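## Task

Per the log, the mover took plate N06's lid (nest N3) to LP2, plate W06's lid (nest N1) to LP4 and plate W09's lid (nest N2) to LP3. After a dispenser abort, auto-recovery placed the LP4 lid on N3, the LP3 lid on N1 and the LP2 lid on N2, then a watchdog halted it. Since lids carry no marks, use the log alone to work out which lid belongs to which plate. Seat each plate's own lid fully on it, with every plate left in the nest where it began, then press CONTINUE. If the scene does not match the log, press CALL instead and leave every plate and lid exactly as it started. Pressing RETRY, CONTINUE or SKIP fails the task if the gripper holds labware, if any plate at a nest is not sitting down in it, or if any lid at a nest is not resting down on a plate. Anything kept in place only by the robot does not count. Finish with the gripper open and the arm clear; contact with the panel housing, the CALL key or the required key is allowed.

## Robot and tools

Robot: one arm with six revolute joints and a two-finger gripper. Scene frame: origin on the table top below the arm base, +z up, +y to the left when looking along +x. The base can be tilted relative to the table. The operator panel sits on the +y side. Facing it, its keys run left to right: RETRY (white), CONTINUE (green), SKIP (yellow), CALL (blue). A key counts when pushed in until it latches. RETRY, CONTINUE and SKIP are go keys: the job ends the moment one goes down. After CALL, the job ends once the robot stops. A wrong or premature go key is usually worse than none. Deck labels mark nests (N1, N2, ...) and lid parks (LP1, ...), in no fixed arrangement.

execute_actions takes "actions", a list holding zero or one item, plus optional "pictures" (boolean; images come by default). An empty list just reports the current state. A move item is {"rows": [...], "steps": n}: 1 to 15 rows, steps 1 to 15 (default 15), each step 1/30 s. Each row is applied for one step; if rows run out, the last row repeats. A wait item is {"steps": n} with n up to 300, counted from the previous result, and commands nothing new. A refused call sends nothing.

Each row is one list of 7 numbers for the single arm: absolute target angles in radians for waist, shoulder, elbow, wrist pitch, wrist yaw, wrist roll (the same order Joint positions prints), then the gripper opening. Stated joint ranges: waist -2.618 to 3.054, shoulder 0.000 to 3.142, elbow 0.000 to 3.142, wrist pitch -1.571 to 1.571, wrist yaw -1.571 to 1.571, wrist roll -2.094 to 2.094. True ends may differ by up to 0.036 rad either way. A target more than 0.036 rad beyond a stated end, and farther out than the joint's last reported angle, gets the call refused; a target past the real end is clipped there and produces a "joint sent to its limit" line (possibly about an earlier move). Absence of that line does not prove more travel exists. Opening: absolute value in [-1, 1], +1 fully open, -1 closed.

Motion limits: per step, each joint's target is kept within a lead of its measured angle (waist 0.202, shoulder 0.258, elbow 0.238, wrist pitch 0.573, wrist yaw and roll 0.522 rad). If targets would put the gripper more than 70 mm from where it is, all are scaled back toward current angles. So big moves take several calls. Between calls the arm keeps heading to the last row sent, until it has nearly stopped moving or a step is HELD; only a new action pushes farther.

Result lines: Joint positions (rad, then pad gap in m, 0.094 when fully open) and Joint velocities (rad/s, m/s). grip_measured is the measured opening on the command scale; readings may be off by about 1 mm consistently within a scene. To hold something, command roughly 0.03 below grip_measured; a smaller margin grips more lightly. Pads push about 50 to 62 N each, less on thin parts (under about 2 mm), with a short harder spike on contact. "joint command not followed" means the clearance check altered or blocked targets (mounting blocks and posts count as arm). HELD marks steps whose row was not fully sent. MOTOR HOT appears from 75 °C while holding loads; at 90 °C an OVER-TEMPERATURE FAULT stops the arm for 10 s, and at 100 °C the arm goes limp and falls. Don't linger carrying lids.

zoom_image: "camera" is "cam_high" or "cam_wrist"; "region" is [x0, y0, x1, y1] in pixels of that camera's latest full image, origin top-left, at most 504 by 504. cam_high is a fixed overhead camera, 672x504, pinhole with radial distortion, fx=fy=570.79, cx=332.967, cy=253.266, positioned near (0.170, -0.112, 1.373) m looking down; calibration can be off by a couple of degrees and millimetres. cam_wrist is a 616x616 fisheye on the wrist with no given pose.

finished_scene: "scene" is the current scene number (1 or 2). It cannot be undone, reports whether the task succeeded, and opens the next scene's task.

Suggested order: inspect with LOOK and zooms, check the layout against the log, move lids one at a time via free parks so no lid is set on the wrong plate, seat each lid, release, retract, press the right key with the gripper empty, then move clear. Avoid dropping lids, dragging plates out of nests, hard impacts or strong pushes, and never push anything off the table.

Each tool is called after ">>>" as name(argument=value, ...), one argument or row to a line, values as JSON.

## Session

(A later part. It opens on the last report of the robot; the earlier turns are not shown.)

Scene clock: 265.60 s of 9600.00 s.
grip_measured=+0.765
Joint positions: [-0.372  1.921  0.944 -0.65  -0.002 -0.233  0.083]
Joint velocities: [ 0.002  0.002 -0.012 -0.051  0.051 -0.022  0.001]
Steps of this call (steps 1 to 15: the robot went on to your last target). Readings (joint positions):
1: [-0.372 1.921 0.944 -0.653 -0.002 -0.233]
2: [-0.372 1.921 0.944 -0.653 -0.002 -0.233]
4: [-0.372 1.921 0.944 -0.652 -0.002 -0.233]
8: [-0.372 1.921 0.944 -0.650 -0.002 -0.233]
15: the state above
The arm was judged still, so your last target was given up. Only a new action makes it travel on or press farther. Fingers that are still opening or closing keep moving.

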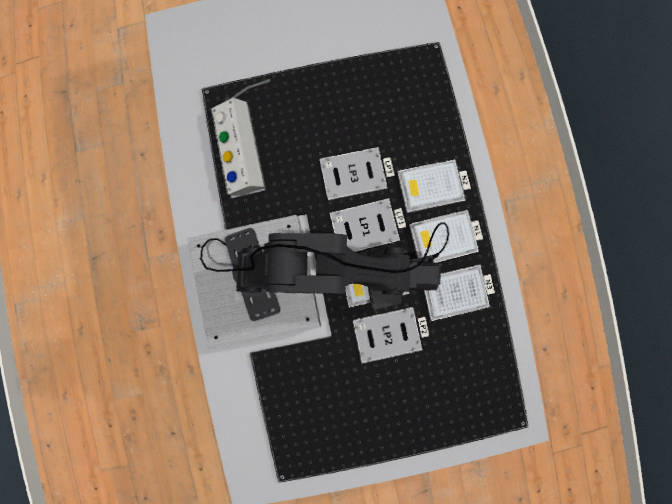

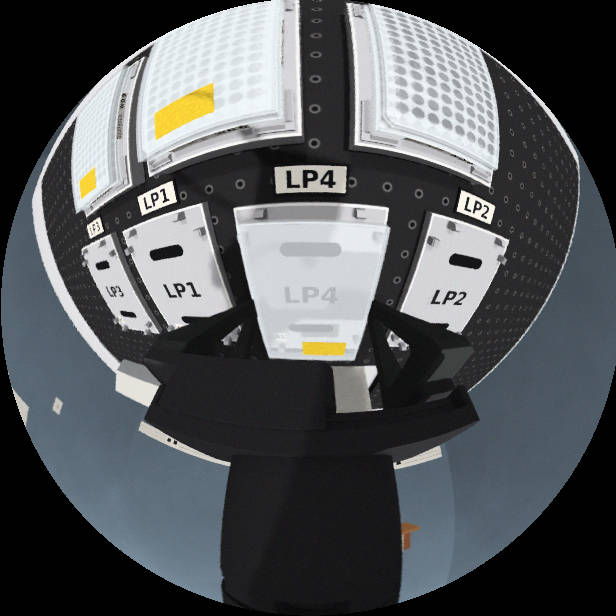

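>>> execute_actions(
  actions=[
    {"rows": [[-0.38, 1.93, 0.926, -0.626, 0.0, -0.24, 0.735], [-0.38, 1.934, 0.924, -0.622, 0.0, -0.24, 0.735], [-0.38, 1.937, 0.924, -0.618, 0.0, -0.24, 0.735]], "steps": 15},
  ],
  pictures=false,
)

>>> execute_actions(
  actions=[
    {"steps": 10},
  ],
)

>>> zoom_image(
  camera="cam_wrist",
  region=[200, 170, 430, 370],
)

Scene clock: 275.93 s of 9600.00 s.
grip_measured=+0.765
Joint positions: [-0.372  1.921  0.933 -0.639 -0.002 -0.233  0.083]
Joint velocities: [-0.002 -0.002  0.017  0.022 -0.007  0.022  0.   ]
Steps of this call (steps 1 to 90: nothing new was sent; then 6.83 s passed at rest; steps 91 to 105: all 15 steps of this action). Readings (joint positions):
91: [-0.372 1.921 0.944 -0.649 -0.002 -0.233]
92: [-0.372 1.921 0.942 -0.648 -0.002 -0.233]
94: [-0.372 1.921 0.938 -0.643 -0.002 -0.233]
98: [-0.372 1.921 0.933 -0.642 -0.002 -0.233]
105: the state above

Scene clock: 276.27 s of 9600.00 s.
grip_measured=+0.765
Joint positions: [-0.372  1.921  0.933 -0.639 -0.002 -0.233  0.083]
Joint velocities: [-0.017 -0.022  0.002  0.066  0.037 -0.007 -0.001]
Steps of this call (steps 1 to 10: the robot went on to your last target). Readings (joint positions):
1: [-0.372 1.921 0.933 -0.639 -0.002 -0.233]
2: [-0.372 1.921 0.933 -0.639 -0.002 -0.233]
4: [-0.372 1.921 0.933 -0.639 -0.002 -0.233]
8: [-0.372 1.921 0.933 -0.639 -0.002 -0.233]
10: the state above

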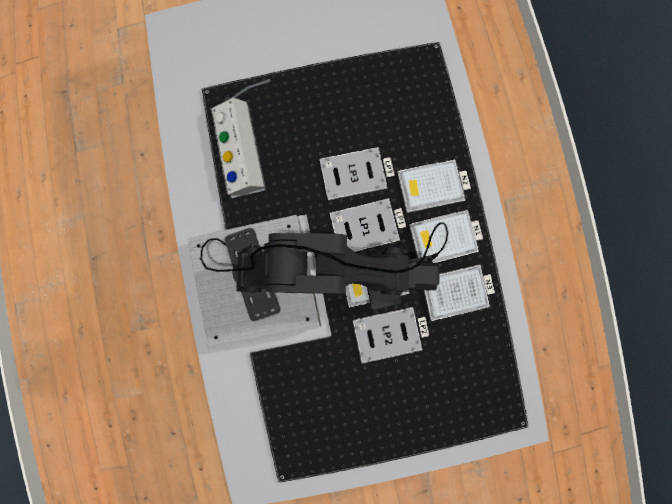

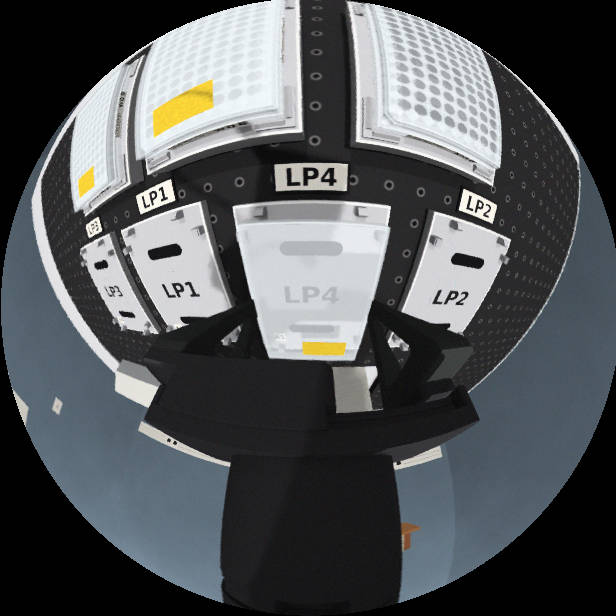

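Region (200, 170, 430, 370) of cam_wrist's 616x616 image, scaled by 2.191, with more detail than that image has; it fills the top 438 rows of this view, and the rest is white.

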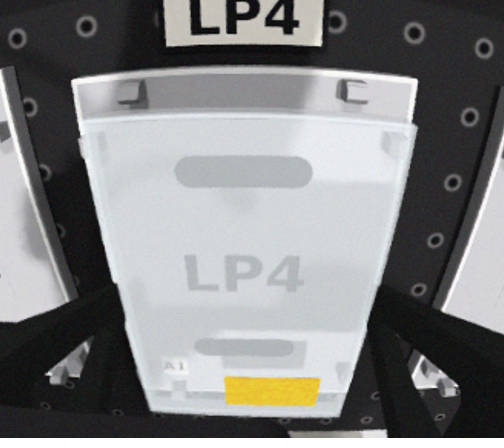

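>>> execute_actions(
  actions=[
    {"rows": [[-0.38, 1.945, 0.924, -0.614, 0.0, -0.24, 0.735], [-0.38, 1.951, 0.924, -0.61, 0.0, -0.24, 0.735], [-0.38, 1.951, 0.924, -0.606, 0.0, -0.24, 0.735]], "steps": 15},
  ],
  pictures=false,
)

>>> execute_actions(
  actions=[
    {"steps": 10},
  ],
)

>>> zoom_image(
  camera="cam_wrist",
  region=[200, 170, 430, 370],
)

Scene clock: 282.97 s of 9600.00 s.
grip_measured=+0.765
Joint positions: [-0.372  1.942  0.933 -0.627 -0.002 -0.233  0.083]
Joint velocities: [ 0.002 -0.002  0.002  0.066 -0.007  0.022  0.   ]
Steps of this call (steps 1 to 15: the robot went on to your last target; steps 16 to 90: nothing new was sent; then 3.20 s passed at rest; steps 91 to 105: all 15 steps of this action). Readings (joint positions):
91: [-0.372 1.922 0.933 -0.639 -0.002 -0.233]
92: [-0.372 1.924 0.933 -0.637 -0.002 -0.233]
94: [-0.372 1.933 0.933 -0.632 -0.002 -0.233]
98: [-0.372 1.942 0.933 -0.630 -0.002 -0.233]
105: the state above

Scene clock: 283.30 s of 9600.00 s.
grip_measured=+0.765
Joint positions: [-0.372  1.942  0.933 -0.627 -0.002 -0.233  0.083]
Joint velocities: [-0.007 -0.002  0.002 -0.022 -0.037  0.037 -0.   ]
Steps of this call (steps 1 to 10: the robot went on to your last target). Readings (joint positions):
1: [-0.372 1.942 0.933 -0.627 -0.002 -0.233]
2: [-0.372 1.942 0.933 -0.627 -0.002 -0.233]
4: [-0.372 1.942 0.933 -0.627 -0.002 -0.233]
8: [-0.372 1.942 0.933 -0.627 -0.002 -0.233]
10: the state above

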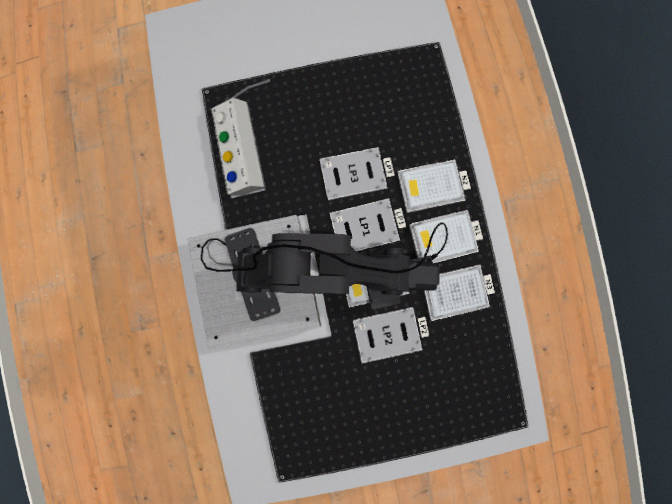

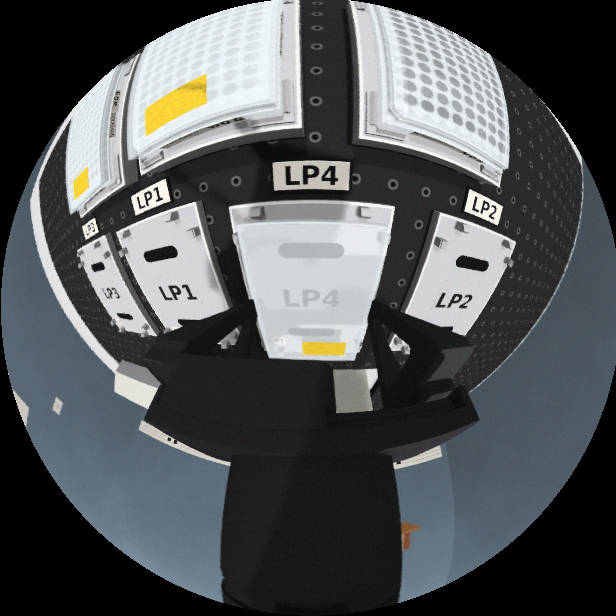

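Region (200, 170, 430, 370) of cam_wrist's 616x616 image, scaled by 2.191, with more detail than that image has; it fills the top 438 rows of this view, and the rest is white.

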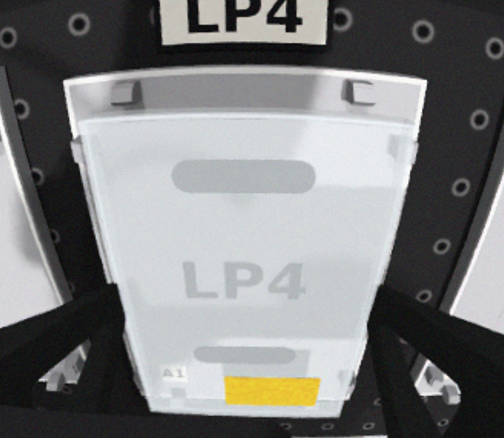

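>>> execute_actions(
  actions=[],
)

Scene clock: 293.53 s of 9600.00 s.
grip_measured=+0.765
Joint positions: [-0.372  1.942  0.933 -0.626 -0.002 -0.233  0.083]
Joint velocities: [ 0.002 -0.017 -0.007  0.066 -0.037  0.037 -0.   ]
Steps of this call (steps 1 to 15: the robot went on to your last target; steps 16 to 90: nothing new was sent; then 7.23 s passed at rest). Readings (joint positions):
1: [-0.372 1.942 0.933 -0.627 -0.002 -0.233]
2: [-0.372 1.942 0.933 -0.627 -0.002 -0.233]
4: [-0.372 1.942 0.933 -0.627 -0.002 -0.233]
8: [-0.372 1.942 0.933 -0.626 -0.002 -0.233]
90: the state above
The arm was judged still, so your last target was given up. Only a new action makes it travel on or press farther. Fingers that are still opening or closing keep moving.

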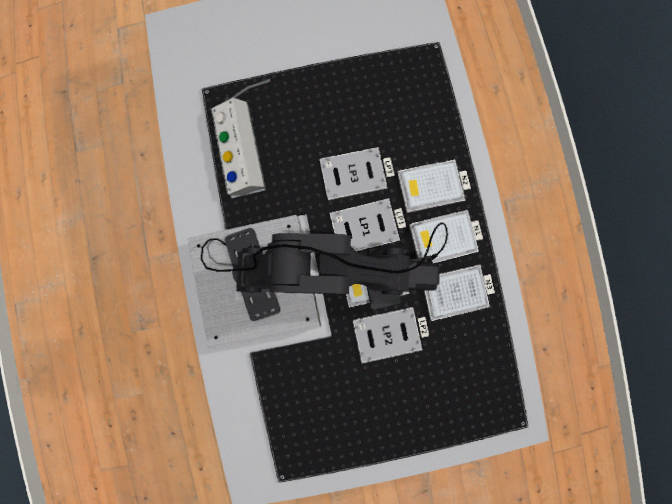

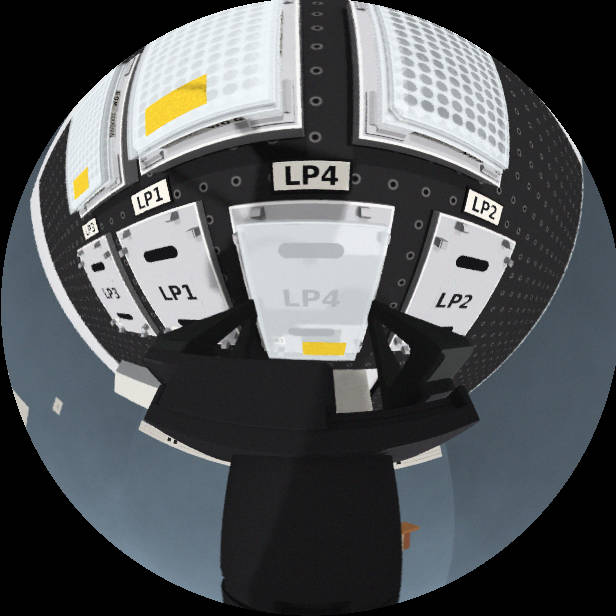

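>>> execute_actions(
  actions=[
    {"rows": [[-0.38,1.955,0.922,-0.600,0,-0.24,0.735],[-0.38,1.958,0.920,-0.596,0,-0.24,0.735],[-0.38,1.961,0.918,-0.592,0,-0.24,0.735],[-0.38,1.964,0.917,-0.588,0,-0.24,0.735],[-0.38,1.967,0.916,-0.584,0,-0.24,0.735],[-0.38,1.970,0.915,-0.580,0,-0.24,0.735]], "steps": 15},
  ],
)

Scene clock: 295.77 s of 9600.00 s.
grip_measured=+0.765
Joint positions: [-0.372  1.959  0.926 -0.602 -0.003 -0.235  0.083]
Joint velocities: [-0.002  0.027  0.002  0.007  0.066  0.051  0.   ]
Steps of this call (steps 1 to 52: nothing new was sent; steps 53 to 67: all 15 steps of this action). Readings (joint positions):
53: [-0.372 1.942 0.933 -0.626 -0.002 -0.233]
54: [-0.372 1.942 0.933 -0.625 -0.002 -0.233]
56: [-0.372 1.942 0.933 -0.620 -0.002 -0.233]
60: [-0.372 1.952 0.930 -0.611 -0.002 -0.234]
67: the state above

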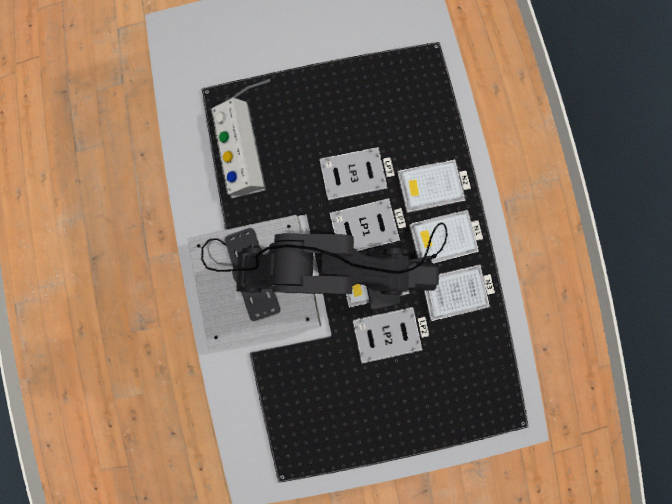

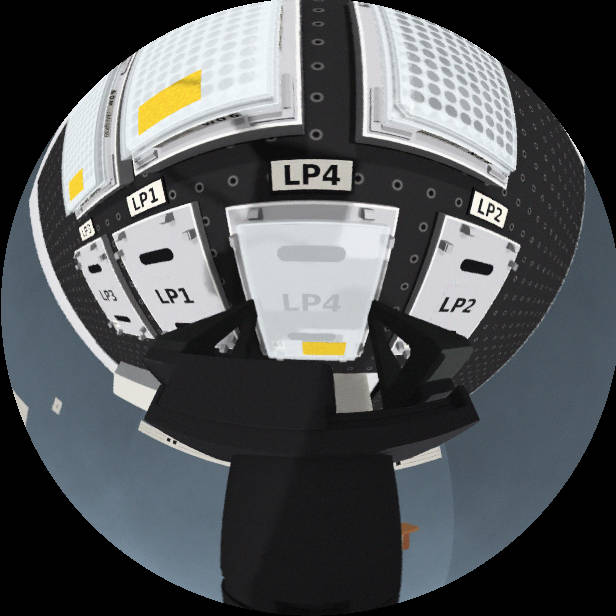

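>>> zoom_image(
  camera="cam_wrist",
  region=[190, 170, 430, 380],
)

Region (190, 170, 430, 380) of cam_wrist's 616x616 image, scaled by 2.100, with more detail than that image has; it fills the top 441 rows of this view, and the rest is white.

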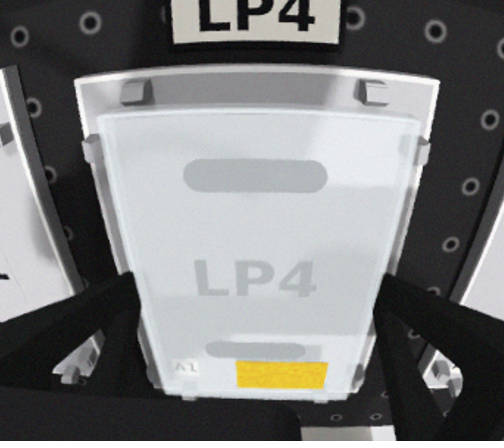

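>>> execute_actions(
  actions=[
    {"rows": [[-0.38,1.973,0.914,-0.577,0,-0.24,0.735],[-0.38,1.976,0.913,-0.574,0,-0.24,0.735],[-0.38,1.979,0.912,-0.571,0,-0.24,0.735],[-0.38,1.982,0.911,-0.568,0,-0.24,0.735]], "steps": 15},
  ],
)

>>> zoom_image(
  camera="cam_wrist",
  region=[190, 170, 430, 380],
)

Scene clock: 305.73 s of 9600.00 s.
grip_measured=+0.765
Joint positions: [-0.372  1.966  0.926 -0.596 -0.003 -0.236  0.083]
Joint velocities: [-0.002  0.007 -0.002 -0.007 -0.022 -0.051  0.   ]
Steps of this call (steps 1 to 15: the robot went on to your last target; steps 16 to 90: nothing new was sent; then 6.47 s passed at rest; steps 91 to 105: all 15 steps of this action). Readings (joint positions):
91: [-0.372 1.959 0.926 -0.602 -0.003 -0.235]
92: [-0.372 1.959 0.926 -0.602 -0.003 -0.235]
94: [-0.372 1.959 0.926 -0.600 -0.003 -0.235]
98: [-0.372 1.966 0.926 -0.596 -0.003 -0.236]
105: the state above

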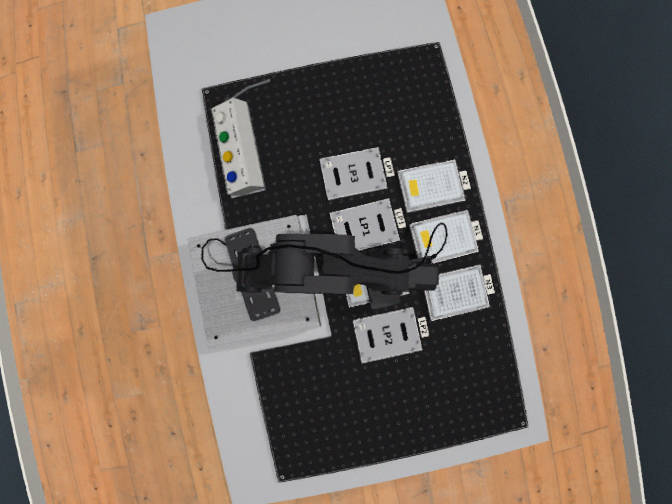

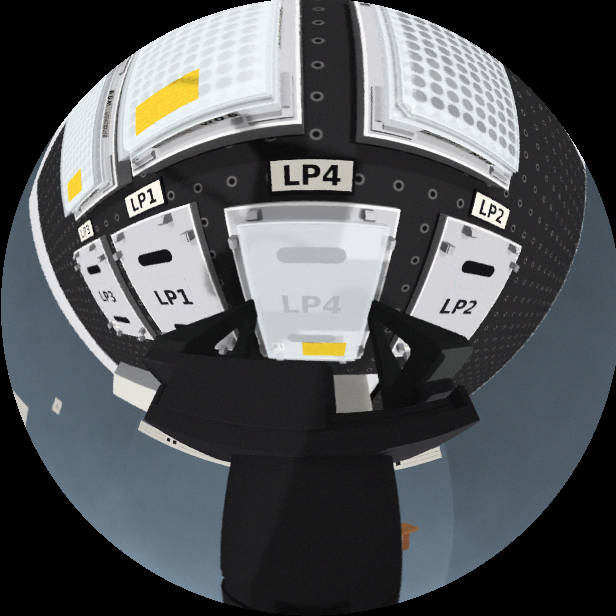

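Region (190, 170, 430, 380) of cam_wrist's 616x616 image, scaled by 2.100, with more detail than that image has; it fills the top 441 rows of this view, and the rest is white.

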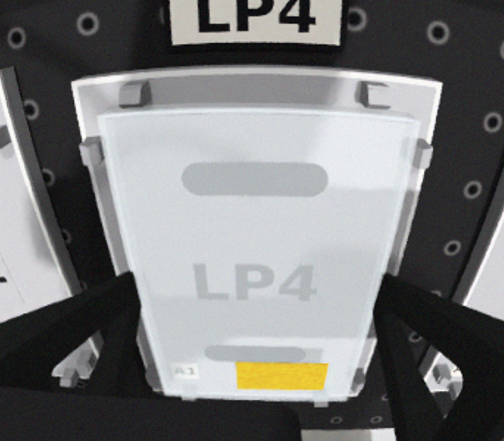

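>>> execute_actions(
  actions=[
    {"rows": [[-0.378,1.972,0.92,-0.59,0,-0.24,0.77],[-0.378,1.972,0.92,-0.59,0,-0.24,0.80],[-0.378,1.972,0.92,-0.59,0,-0.24,0.84],[-0.378,1.972,0.92,-0.59,0,-0.24,0.88],[-0.378,1.972,0.92,-0.59,0,-0.24,0.92],[-0.378,1.972,0.92,-0.59,0,-0.24,0.96],[-0.378,1.972,0.92,-0.59,0,-0.24,1.0]], "steps": 15},
  ],
)

>>> zoom_image(
  camera="cam_wrist",
  region=[190, 170, 430, 380],
)

Scene clock: 309.47 s of 9600.00 s.
grip_measured=+1.000
Joint positions: [-0.372  1.966  0.926 -0.596 -0.004 -0.236  0.094]
Joint velocities: [-0.012 -0.007 -0.012 -0.022 -0.007 -0.051  0.   ]
Steps of this call (steps 1 to 15: the robot went on to your last target; steps 16 to 90: nothing new was sent; then 0.23 s passed at rest; steps 91 to 105: all 15 steps of this action). Readings (joint positions):
91: [-0.372 1.966 0.926 -0.596 -0.003 -0.236]
92: [-0.372 1.966 0.926 -0.596 -0.004 -0.236]
94: [-0.372 1.966 0.926 -0.596 -0.004 -0.236]
98: [-0.372 1.966 0.926 -0.596 -0.004 -0.236]
105: the state above

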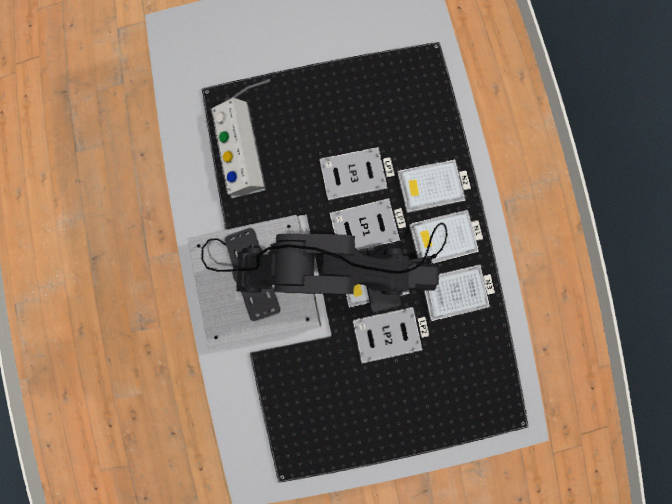

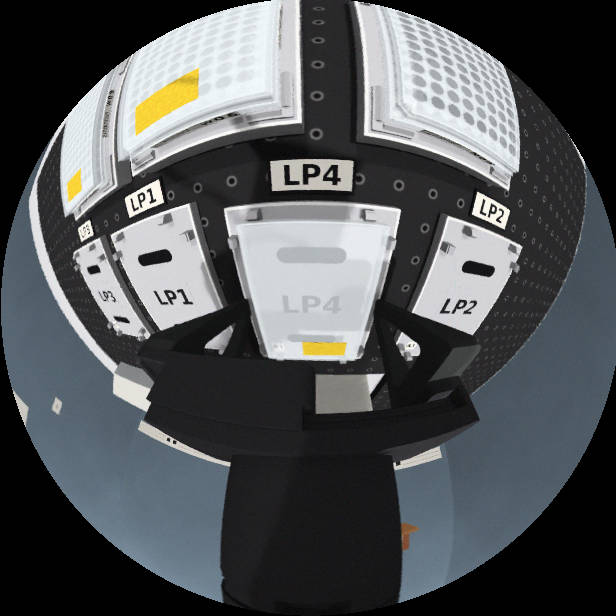

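Region (190, 170, 430, 380) of cam_wrist's 616x616 image, scaled by 2.100, with more detail than that image has; it fills the top 441 rows of this view, and the rest is white.

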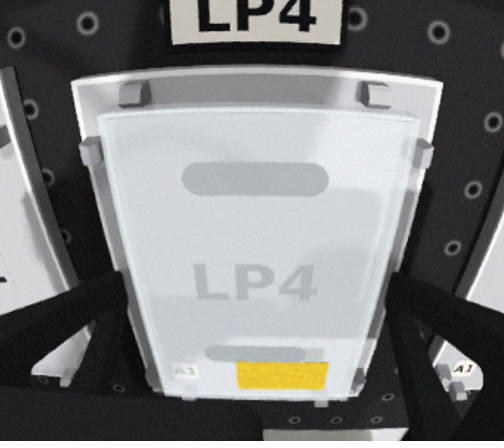

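>>> execute_actions(
  actions=[
    {"rows": [[-0.375,1.94,0.945,-0.62,0,-0.24,1],[-0.375,1.925,0.954,-0.645,0,-0.24,1],[-0.375,1.91,0.963,-0.67,0,-0.24,1],[-0.375,1.895,0.972,-0.695,0,-0.24,1],[-0.375,1.88,0.981,-0.72,0,-0.24,1],[-0.375,1.865,0.99,-0.745,0,-0.24,1],[-0.375,1.85,0.999,-0.77,0,-0.24,1],[-0.375,1.835,1.008,-0.795,0,-0.24,1],[-0.375,1.82,1.017,-0.82,0,-0.24,1],[-0.375,1.805,1.026,-0.845,0,-0.24,1],[-0.375,1.79,1.035,-0.87,0,-0.24,1],[-0.375,1.78,1.045,-0.895,0,-0.24,1]], "steps": 14},
  ],
  pictures=false,
)

>>> execute_actions(
  actions=[
    {"rows": [[-0.358,1.80,1.09,-0.91,0,-0.223,1],[-0.342,1.822,1.135,-0.925,0,-0.206,1],[-0.325,1.846,1.18,-0.94,0,-0.19,1],[-0.308,1.872,1.222,-0.955,0,-0.173,1],[-0.291,1.899,1.264,-0.97,0,-0.156,1],[-0.275,1.927,1.306,-0.985,0,-0.139,1],[-0.258,1.955,1.348,-1.0,0,-0.122,1],[-0.241,1.983,1.39,-1.015,0,-0.105,1],[-0.224,2.011,1.432,-1.03,0,-0.089,1],[-0.208,2.039,1.474,-1.045,0,-0.072,1],[-0.191,2.067,1.516,-1.06,0,-0.055,1],[-0.174,2.095,1.558,-1.075,0,-0.038,1],[-0.157,2.123,1.60,-1.09,0,-0.021,1],[-0.141,2.151,1.642,-1.105,0,-0.004,1],[-0.124,2.179,1.684,-1.12,0,0.012,1]], "steps": 15},
  ],
  pictures=false,
)

>>> execute_actions(
  actions=[
    {"rows": [[-0.107,2.207,1.726,-1.135,0,0.029,1],[-0.09,2.236,1.768,-1.15,0,0.046,1],[-0.074,2.265,1.81,-1.165,0,0.063,1],[-0.057,2.294,1.852,-1.18,0,0.08,1],[-0.04,2.323,1.894,-1.195,0,0.097,1],[-0.023,2.352,1.936,-1.21,0,0.114,1],[-0.007,2.381,1.978,-1.225,0,0.13,1],[0.01,2.41,2.02,-1.24,0,0.147,1],[0.027,2.439,2.06,-1.255,0,0.164,1],[0.044,2.468,2.10,-1.27,0,0.181,1],[0.06,2.497,2.14,-1.285,0,0.198,1],[0.077,2.526,2.18,-1.30,0,0.215,1],[0.094,2.555,2.22,-1.315,0,0.232,1],[0.11,2.583,2.257,-1.33,0,0.248,1],[0.127,2.61,2.29,-1.344,0,0.265,1]], "steps": 15},
  ],
  pictures=false,
)

>>> execute_actions(
  actions=[
    {"steps": 20},
  ],
)

Scene clock: 327.67 s of 9600.00 s.
grip_measured=+1.000
Joint positions: [-0.372  1.806  1.023 -0.813 -0.004 -0.236  0.094]
Joint velocities: [-0.002 -0.266  0.168 -0.418  0.007 -0.081  0.   ]
Steps of this call (steps 1 to 15: the robot went on to your last target; steps 16 to 90: nothing new was sent; then 14.73 s passed at rest; steps 91 to 104: all 14 steps of this action). Readings (joint positions):
91: [-0.372 1.966 0.926 -0.597 -0.004 -0.236]
92: [-0.372 1.966 0.926 -0.600 -0.004 -0.236]
94: [-0.372 1.958 0.930 -0.624 -0.004 -0.236]
98: [-0.372 1.902 0.961 -0.700 -0.004 -0.236]
104: the state above

Scene clock: 328.17 s of 9600.00 s.
grip_measured=+1.000
Joint positions: [-0.161  2.123  1.594 -1.036  0.002 -0.062  0.094]
Joint velocities: [ 0.452  0.862  1.189 -0.388  0.095  0.462  0.   ]
Steps of this call (steps 1 to 15: all 15 steps of this action). Readings (joint positions):
1: [-0.372 1.803 1.035 -0.832 -0.003 -0.235]
2: [-0.369 1.805 1.054 -0.854 -0.002 -0.231]
4: [-0.351 1.828 1.119 -0.897 0.000 -0.216]
8: [-0.283 1.919 1.301 -0.945 0.002 -0.168]
15: the state above

Scene clock: 328.67 s of 9600.00 s.
grip_measured=+1.000
Joint positions: [ 0.089  2.555  2.21  -1.258  0.002  0.188  0.094]
Joint velocities: [ 0.471  0.808  1.038 -0.403  0.007  0.491  0.   ]
Steps of this call (steps 1 to 15: all 15 steps of this action). Readings (joint positions):
1: [-0.145 2.152 1.635 -1.052 0.002 -0.045]
2: [-0.128 2.182 1.677 -1.067 0.002 -0.029]
4: [-0.096 2.240 1.760 -1.097 0.002 0.004]
8: [-0.029 2.355 1.929 -1.157 0.002 0.071]
15: the state above

Scene clock: 329.33 s of 9600.00 s.
grip_measured=+1.000
Joint positions: [ 0.133  2.619  2.263 -1.327 -0.004  0.258  0.094]
Joint velocities: [-0.007  0.002 -0.007  0.022  0.125  0.007  0.   ]
Steps of this call (steps 1 to 20: the robot went on to your last target). Readings (joint positions):
1: [0.105 2.579 2.237 -1.266 0.002 0.202]
2: [0.119 2.595 2.251 -1.271 0.001 0.213]
4: [0.138 2.611 2.257 -1.287 -0.002 0.229]
8: [0.141 2.619 2.257 -1.315 -0.004 0.246]
20: the state above

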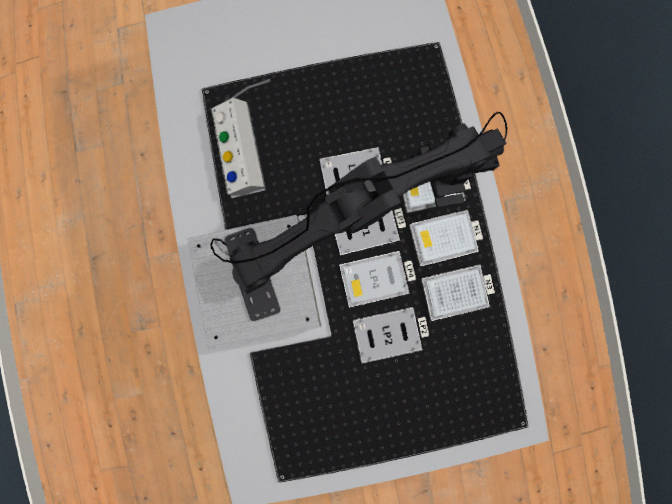

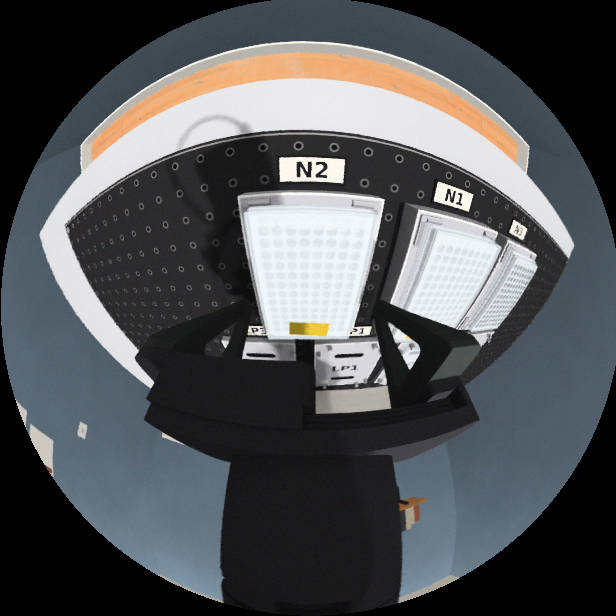

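>>> zoom_image(
  camera="cam_wrist",
  region=[190, 150, 430, 380],
)

Region (190, 150, 430, 380) of cam_wrist's 616x616 image, scaled by 2.100, with more detail than that image has; it fills the top 483 rows of this view, and the rest is white.

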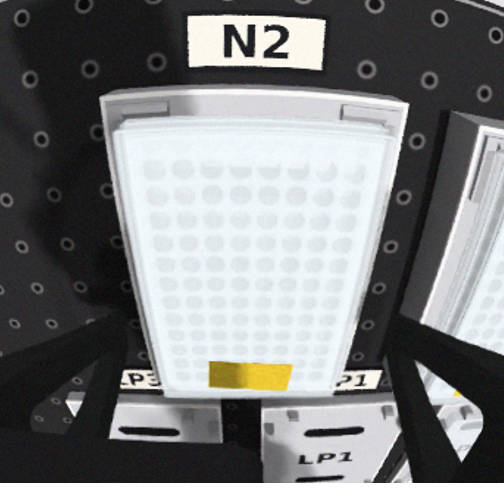

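>>> execute_actions(
  actions=[
    {"rows": [[0.13,2.595,2.25,-1.30,0,0.27,1],[0.13,2.591,2.24,-1.29,0,0.275,1],[0.13,2.587,2.23,-1.28,0,0.28,1],[0.13,2.583,2.22,-1.27,0,0.283,1],[0.13,2.579,2.21,-1.26,0,0.283,1],[0.13,2.575,2.20,-1.25,0,0.283,1],[0.13,2.571,2.19,-1.24,0,0.283,1],[0.13,2.567,2.18,-1.23,0,0.283,1],[0.13,2.563,2.17,-1.22,0,0.283,1],[0.13,2.559,2.16,-1.21,0,0.283,1],[0.13,2.556,2.15,-1.20,0,0.283,1],[0.13,2.555,2.14,-1.192,0,0.283,1]], "steps": 15},
  ],
  pictures=false,
)

>>> execute_actions(
  actions=[
    {"steps": 15},
  ],
)

>>> zoom_image(
  camera="cam_wrist",
  region=[190, 170, 430, 380],
)

Scene clock: 342.17 s of 9600.00 s.
grip_measured=+1.000
Joint positions: [ 0.133  2.597  2.148 -1.234 -0.004  0.275  0.094]
Joint velocities: [ 0.002 -0.012 -0.051  0.139  0.007  0.022  0.   ]
Steps of this call (steps 1 to 15: the robot went on to your last target; steps 16 to 90: nothing new was sent; then 9.33 s passed at rest; steps 91 to 105: all 15 steps of this action). Readings (joint positions):
91: [0.133 2.619 2.263 -1.327 -0.004 0.259]
92: [0.133 2.619 2.260 -1.324 -0.004 0.261]
94: [0.133 2.617 2.247 -1.311 -0.004 0.266]
98: [0.133 2.611 2.204 -1.284 -0.004 0.272]
105: the state above

Scene clock: 342.67 s of 9600.00 s.
grip_measured=+1.000
Joint positions: [ 0.133  2.592  2.147 -1.213 -0.004  0.276  0.094]
Joint velocities: [ 0.017 -0.007 -0.007  0.037 -0.081 -0.051  0.   ]
Steps of this call (steps 1 to 15: the robot went on to your last target). Readings (joint positions):
1: [0.133 2.596 2.148 -1.231 -0.004 0.275]
2: [0.133 2.596 2.147 -1.227 -0.004 0.275]
4: [0.133 2.595 2.147 -1.221 -0.004 0.276]
8: [0.133 2.592 2.147 -1.216 -0.004 0.276]
15: the state above

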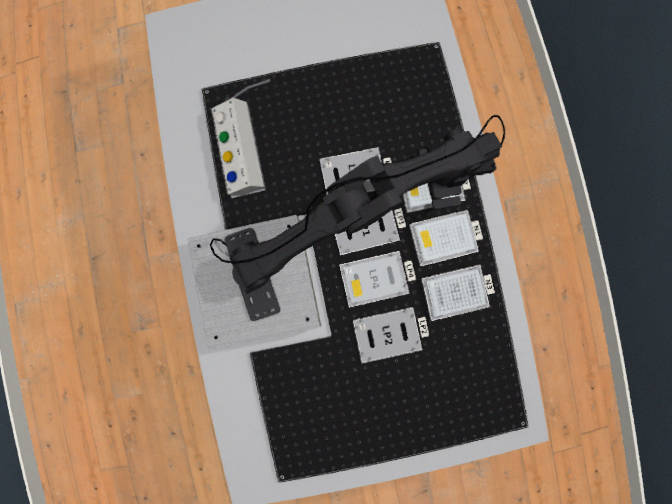

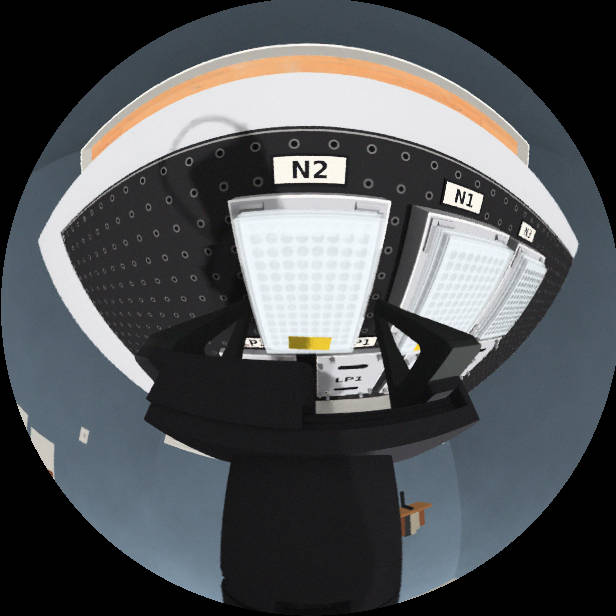

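Region (190, 170, 430, 380) of cam_wrist's 616x616 image, scaled by 2.100, with more detail than that image has; it fills the top 441 rows of this view, and the rest is white.

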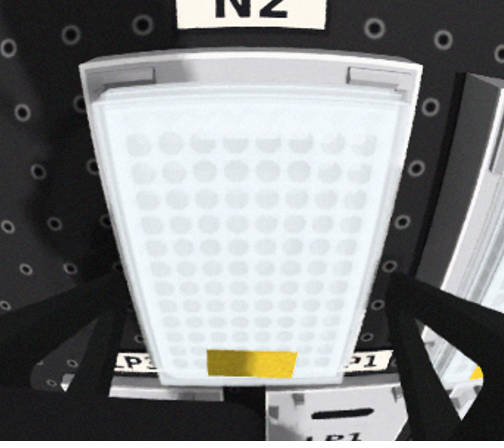

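>>> execute_actions(
  actions=[
    {"rows": [[0.13,2.585,2.142,-1.188,0,0.283,1],[0.13,2.585,2.142,-1.183,0,0.283,1],[0.13,2.585,2.142,-1.178,0,0.283,1],[0.13,2.585,2.142,-1.174,0,0.283,1]], "steps": 15},
  ],
)

>>> zoom_image(
  camera="cam_wrist",
  region=[190, 170, 430, 380],
)

Scene clock: 350.20 s of 9600.00 s.
grip_measured=+1.000
Joint positions: [ 0.133  2.592  2.147 -1.196 -0.004  0.276  0.094]
Joint velocities: [-0.007 -0.002 -0.012  0.081  0.037 -0.066  0.   ]
Steps of this call (steps 1 to 15: the robot went on to your last target; steps 16 to 90: nothing new was sent; then 4.03 s passed at rest; steps 91 to 105: all 15 steps of this action). Readings (joint positions):
91: [0.133 2.592 2.147 -1.212 -0.004 0.276]
92: [0.133 2.592 2.147 -1.212 -0.004 0.276]
94: [0.133 2.592 2.147 -1.207 -0.004 0.276]
98: [0.133 2.592 2.147 -1.199 -0.004 0.276]
105: the state above

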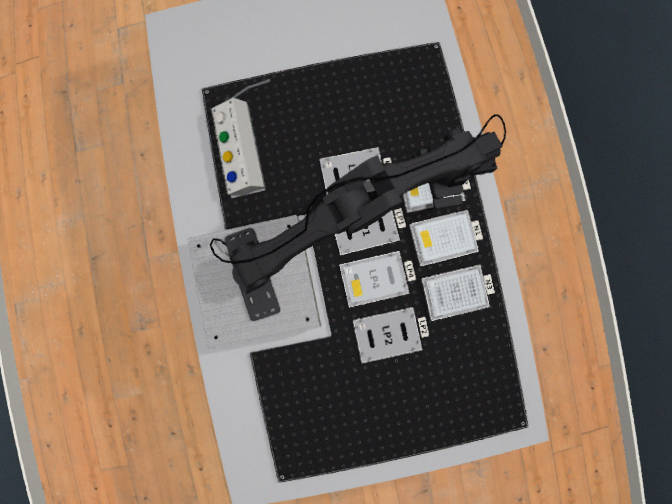

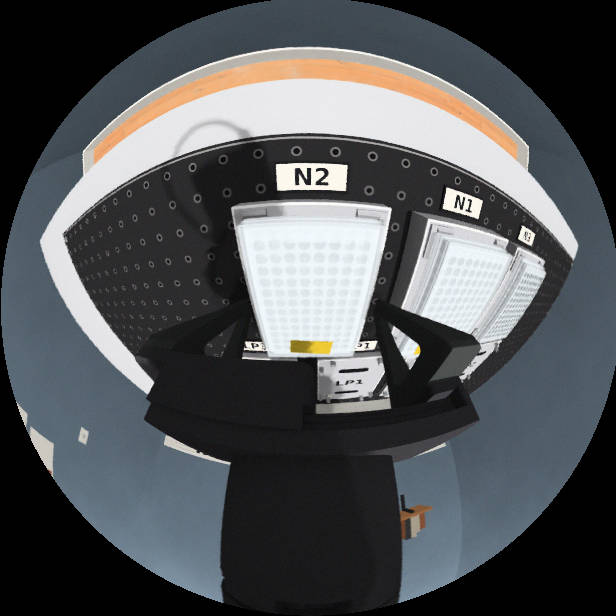

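Region (190, 170, 430, 380) of cam_wrist's 616x616 image, scaled by 2.100, with more detail than that image has; it fills the top 441 rows of this view, and the rest is white.

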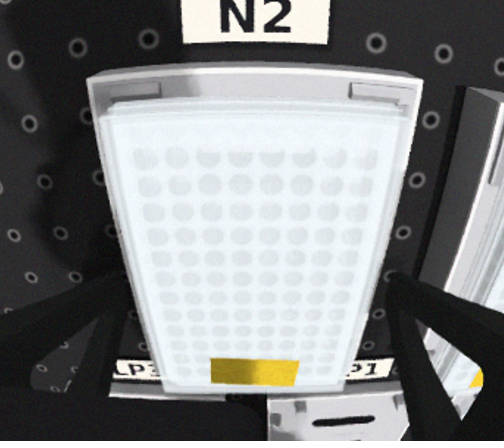

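>>> execute_actions(
  actions=[
    {"rows": [[0.13,2.585,2.136,-1.172,0,0.283,1],[0.13,2.585,2.133,-1.170,0,0.283,1],[0.13,2.585,2.131,-1.168,0,0.283,1]], "steps": 15},
  ],
)

>>> zoom_image(
  camera="cam_wrist",
  region=[190, 170, 430, 380],
)

Scene clock: 353.83 s of 9600.00 s.
grip_measured=+1.000
Joint positions: [ 0.133  2.592  2.147 -1.189 -0.004  0.276  0.094]
Joint velocities: [-0.002  0.007  0.002 -0.051 -0.051 -0.007  0.   ]
Steps of this call (steps 1 to 15: the robot went on to your last target; steps 16 to 90: nothing new was sent; then 0.13 s passed at rest; steps 91 to 105: all 15 steps of this action). Readings (joint positions):
91: [0.133 2.592 2.147 -1.194 -0.004 0.276]
92: [0.133 2.592 2.147 -1.194 -0.004 0.276]
94: [0.133 2.592 2.147 -1.192 -0.004 0.276]
98: [0.133 2.592 2.147 -1.190 -0.004 0.276]
105: the state above

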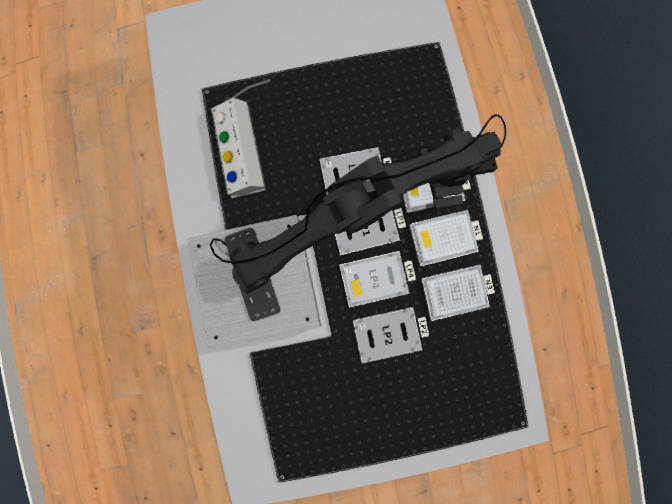

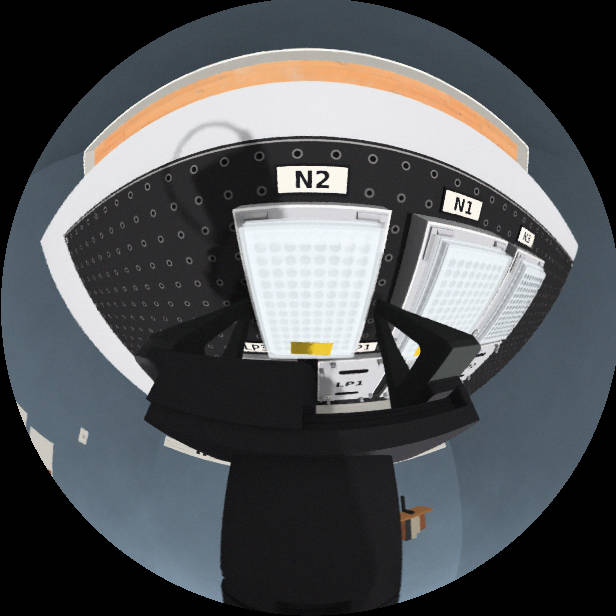

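Region (190, 170, 430, 380) of cam_wrist's 616x616 image, scaled by 2.100, with more detail than that image has; it fills the top 441 rows of this view, and the rest is white.

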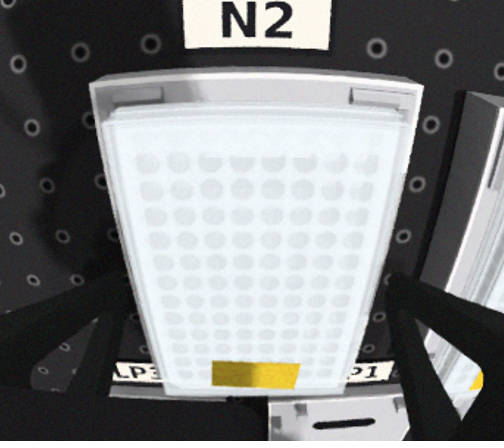

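>>> execute_actions(
  actions=[
    {"rows": [[0.13,2.585,2.126,-1.168,0,0.283,1],[0.13,2.585,2.124,-1.168,0,0.283,1],[0.13,2.585,2.128,-1.168,0,0.283,1],[0.13,2.585,2.132,-1.168,0,0.283,1]], "steps": 15},
  ],
)

>>> zoom_image(
  camera="cam_wrist",
  region=[190, 170, 430, 380],
)

Scene clock: 355.77 s of 9600.00 s.
grip_measured=+1.000
Joint positions: [ 0.133  2.592  2.136 -1.186 -0.004  0.276  0.094]
Joint velocities: [ 0.007  0.002 -0.017 -0.037 -0.007  0.051  0.   ]
Steps of this call (steps 1 to 15: the robot went on to your last target; steps 16 to 43: nothing new was sent; steps 44 to 58: all 15 steps of this action). Readings (joint positions):
44: [0.133 2.592 2.145 -1.187 -0.004 0.276]
45: [0.133 2.592 2.143 -1.187 -0.004 0.276]
47: [0.133 2.592 2.137 -1.186 -0.004 0.276]
51: [0.133 2.592 2.136 -1.186 -0.004 0.276]
58: the state above

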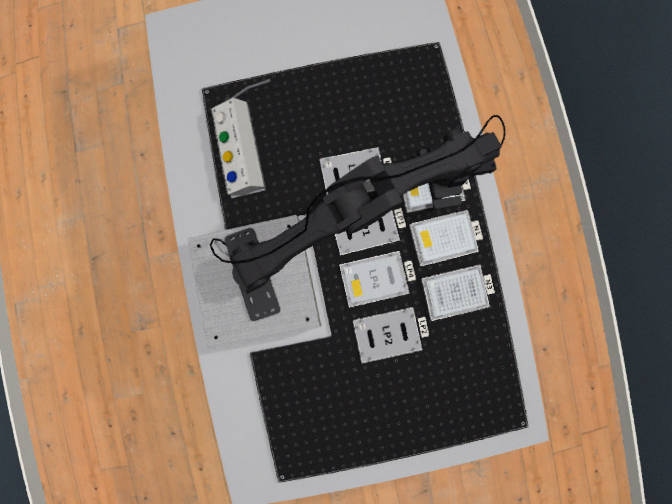

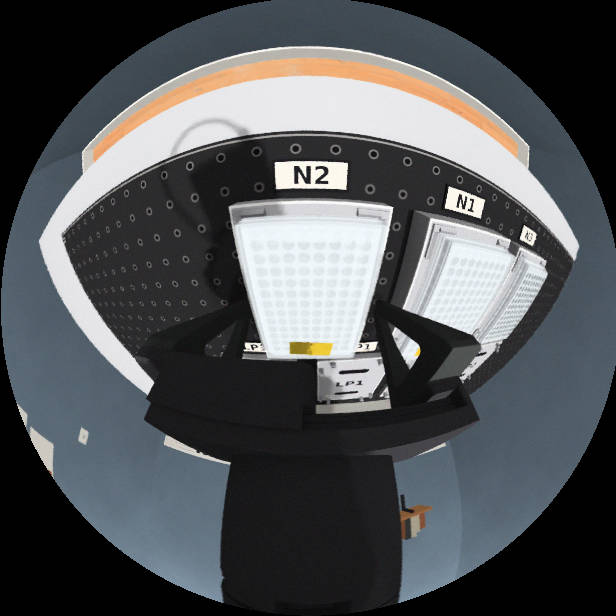

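Region (190, 170, 430, 380) of cam_wrist's 616x616 image, scaled by 2.100, with more detail than that image has; it fills the top 441 rows of this view, and the rest is white.

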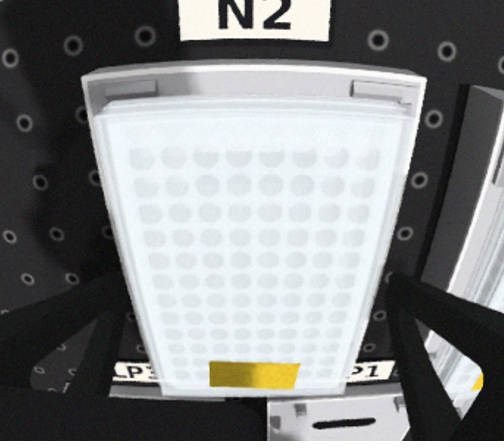

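>>> execute_actions(
  actions=[
    {"rows": [[0.13,2.585,2.132,-1.172,0,0.283,0.96],[0.13,2.585,2.132,-1.172,0,0.283,0.92],[0.13,2.585,2.132,-1.172,0,0.283,0.88],[0.13,2.585,2.132,-1.172,0,0.283,0.85],[0.13,2.585,2.132,-1.172,0,0.283,0.82],[0.13,2.585,2.132,-1.172,0,0.283,0.80],[0.13,2.585,2.132,-1.172,0,0.283,0.78],[0.13,2.585,2.132,-1.172,0,0.283,0.765],[0.13,2.585,2.132,-1.172,0,0.283,0.75],[0.13,2.585,2.132,-1.172,0,0.283,0.735]], "steps": 15},
  ],
  pictures=false,
)

Scene clock: 358.90 s of 9600.00 s.
grip_measured=+0.759
Joint positions: [ 0.133  2.592  2.136 -1.186 -0.004  0.277  0.083]
Joint velocities: [-0.007 -0.012  0.002  0.007  0.037 -0.11  -0.001]
Steps of this call (steps 1 to 15: the robot went on to your last target; steps 16 to 79: nothing new was sent; steps 80 to 94: all 15 steps of this action). Readings (joint positions):
80: [0.133 2.592 2.136 -1.186 -0.004 0.276]
81: [0.133 2.592 2.136 -1.186 -0.004 0.276]
83: [0.133 2.592 2.136 -1.186 -0.004 0.276]
87: [0.133 2.592 2.136 -1.186 -0.004 0.277]
94: the state above

>>> execute_actions(
  actions=[
    {"rows": [[0.13,2.585,2.155,-1.205,0,0.283,0.73],[0.13,2.585,2.163,-1.214,0,0.283,0.73],[0.13,2.585,2.171,-1.223,0,0.283,0.73],[0.13,2.585,2.179,-1.232,0,0.283,0.73],[0.13,2.585,2.187,-1.241,0,0.283,0.73],[0.13,2.585,2.195,-1.25,0,0.283,0.73],[0.13,2.585,2.203,-1.259,0,0.283,0.73],[0.13,2.585,2.211,-1.268,0,0.283,0.73],[0.13,2.585,2.219,-1.277,0,0.283,0.73],[0.13,2.585,2.227,-1.286,0,0.283,0.73],[0.13,2.585,2.235,-1.295,0,0.283,0.73],[0.13,2.585,2.243,-1.304,0,0.283,0.73],[0.13,2.585,2.251,-1.313,0,0.283,0.73],[0.13,2.585,2.259,-1.32,0,0.283,0.73],[0.13,2.585,2.265,-1.325,0,0.283,0.73]], "steps": 15},
  ],
  pictures=false,
)

>>> execute_actions(
  actions=[
    {"steps": 10},
  ],
)

Scene clock: 364.47 s of 9600.00 s.
grip_measured=+0.759
Joint positions: [ 0.133  2.592  2.226 -1.276 -0.004  0.277  0.083]
Joint velocities: [ 0.002  0.002  0.208 -0.139 -0.081  0.007  0.   ]
Steps of this call (steps 1 to 15: the robot went on to your last target; steps 16 to 90: nothing new was sent; then 2.07 s passed at rest; steps 91 to 105: all 15 steps of this action). Readings (joint positions):
91: [0.133 2.592 2.136 -1.186 -0.004 0.277]
92: [0.133 2.592 2.136 -1.187 -0.004 0.277]
94: [0.133 2.592 2.139 -1.194 -0.004 0.277]
98: [0.133 2.592 2.168 -1.221 -0.004 0.277]
105: the state above

Scene clock: 364.80 s of 9600.00 s.
grip_measured=+0.759
Joint positions: [ 0.133  2.592  2.24  -1.305 -0.004  0.277  0.083]
Joint velocities: [ 0.007  0.002  0.007 -0.007  0.066 -0.007  0.001]
Steps of this call (steps 1 to 10: the robot went on to your last target). Readings (joint positions):
1: [0.133 2.592 2.232 -1.282 -0.004 0.277]
2: [0.133 2.592 2.237 -1.287 -0.004 0.277]
4: [0.133 2.592 2.240 -1.293 -0.004 0.277]
8: [0.133 2.592 2.240 -1.302 -0.004 0.277]
10: the state above

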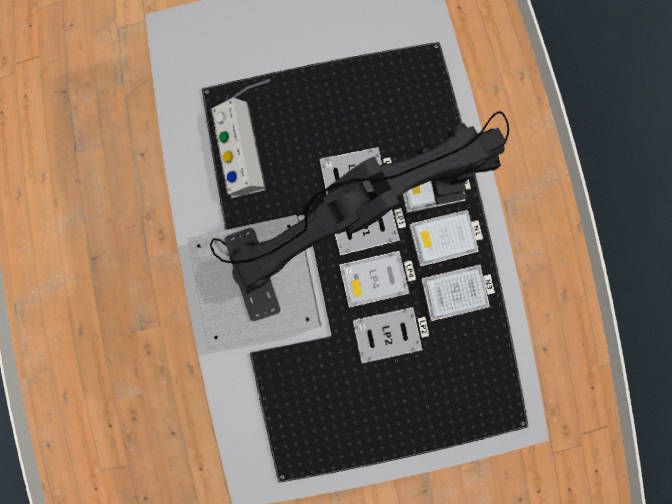

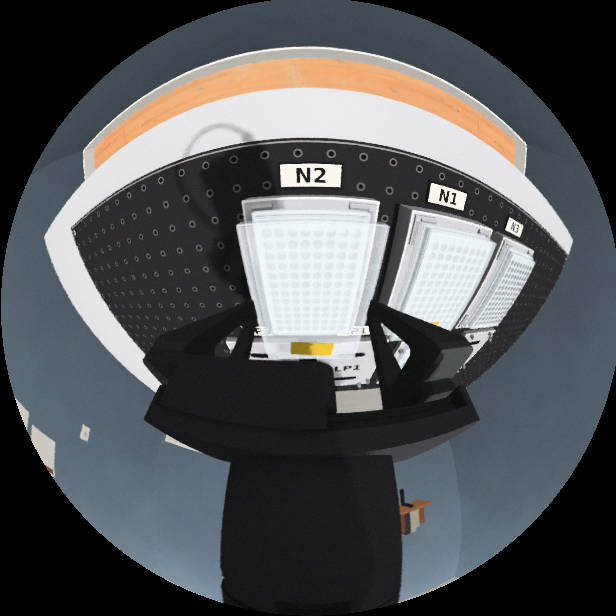

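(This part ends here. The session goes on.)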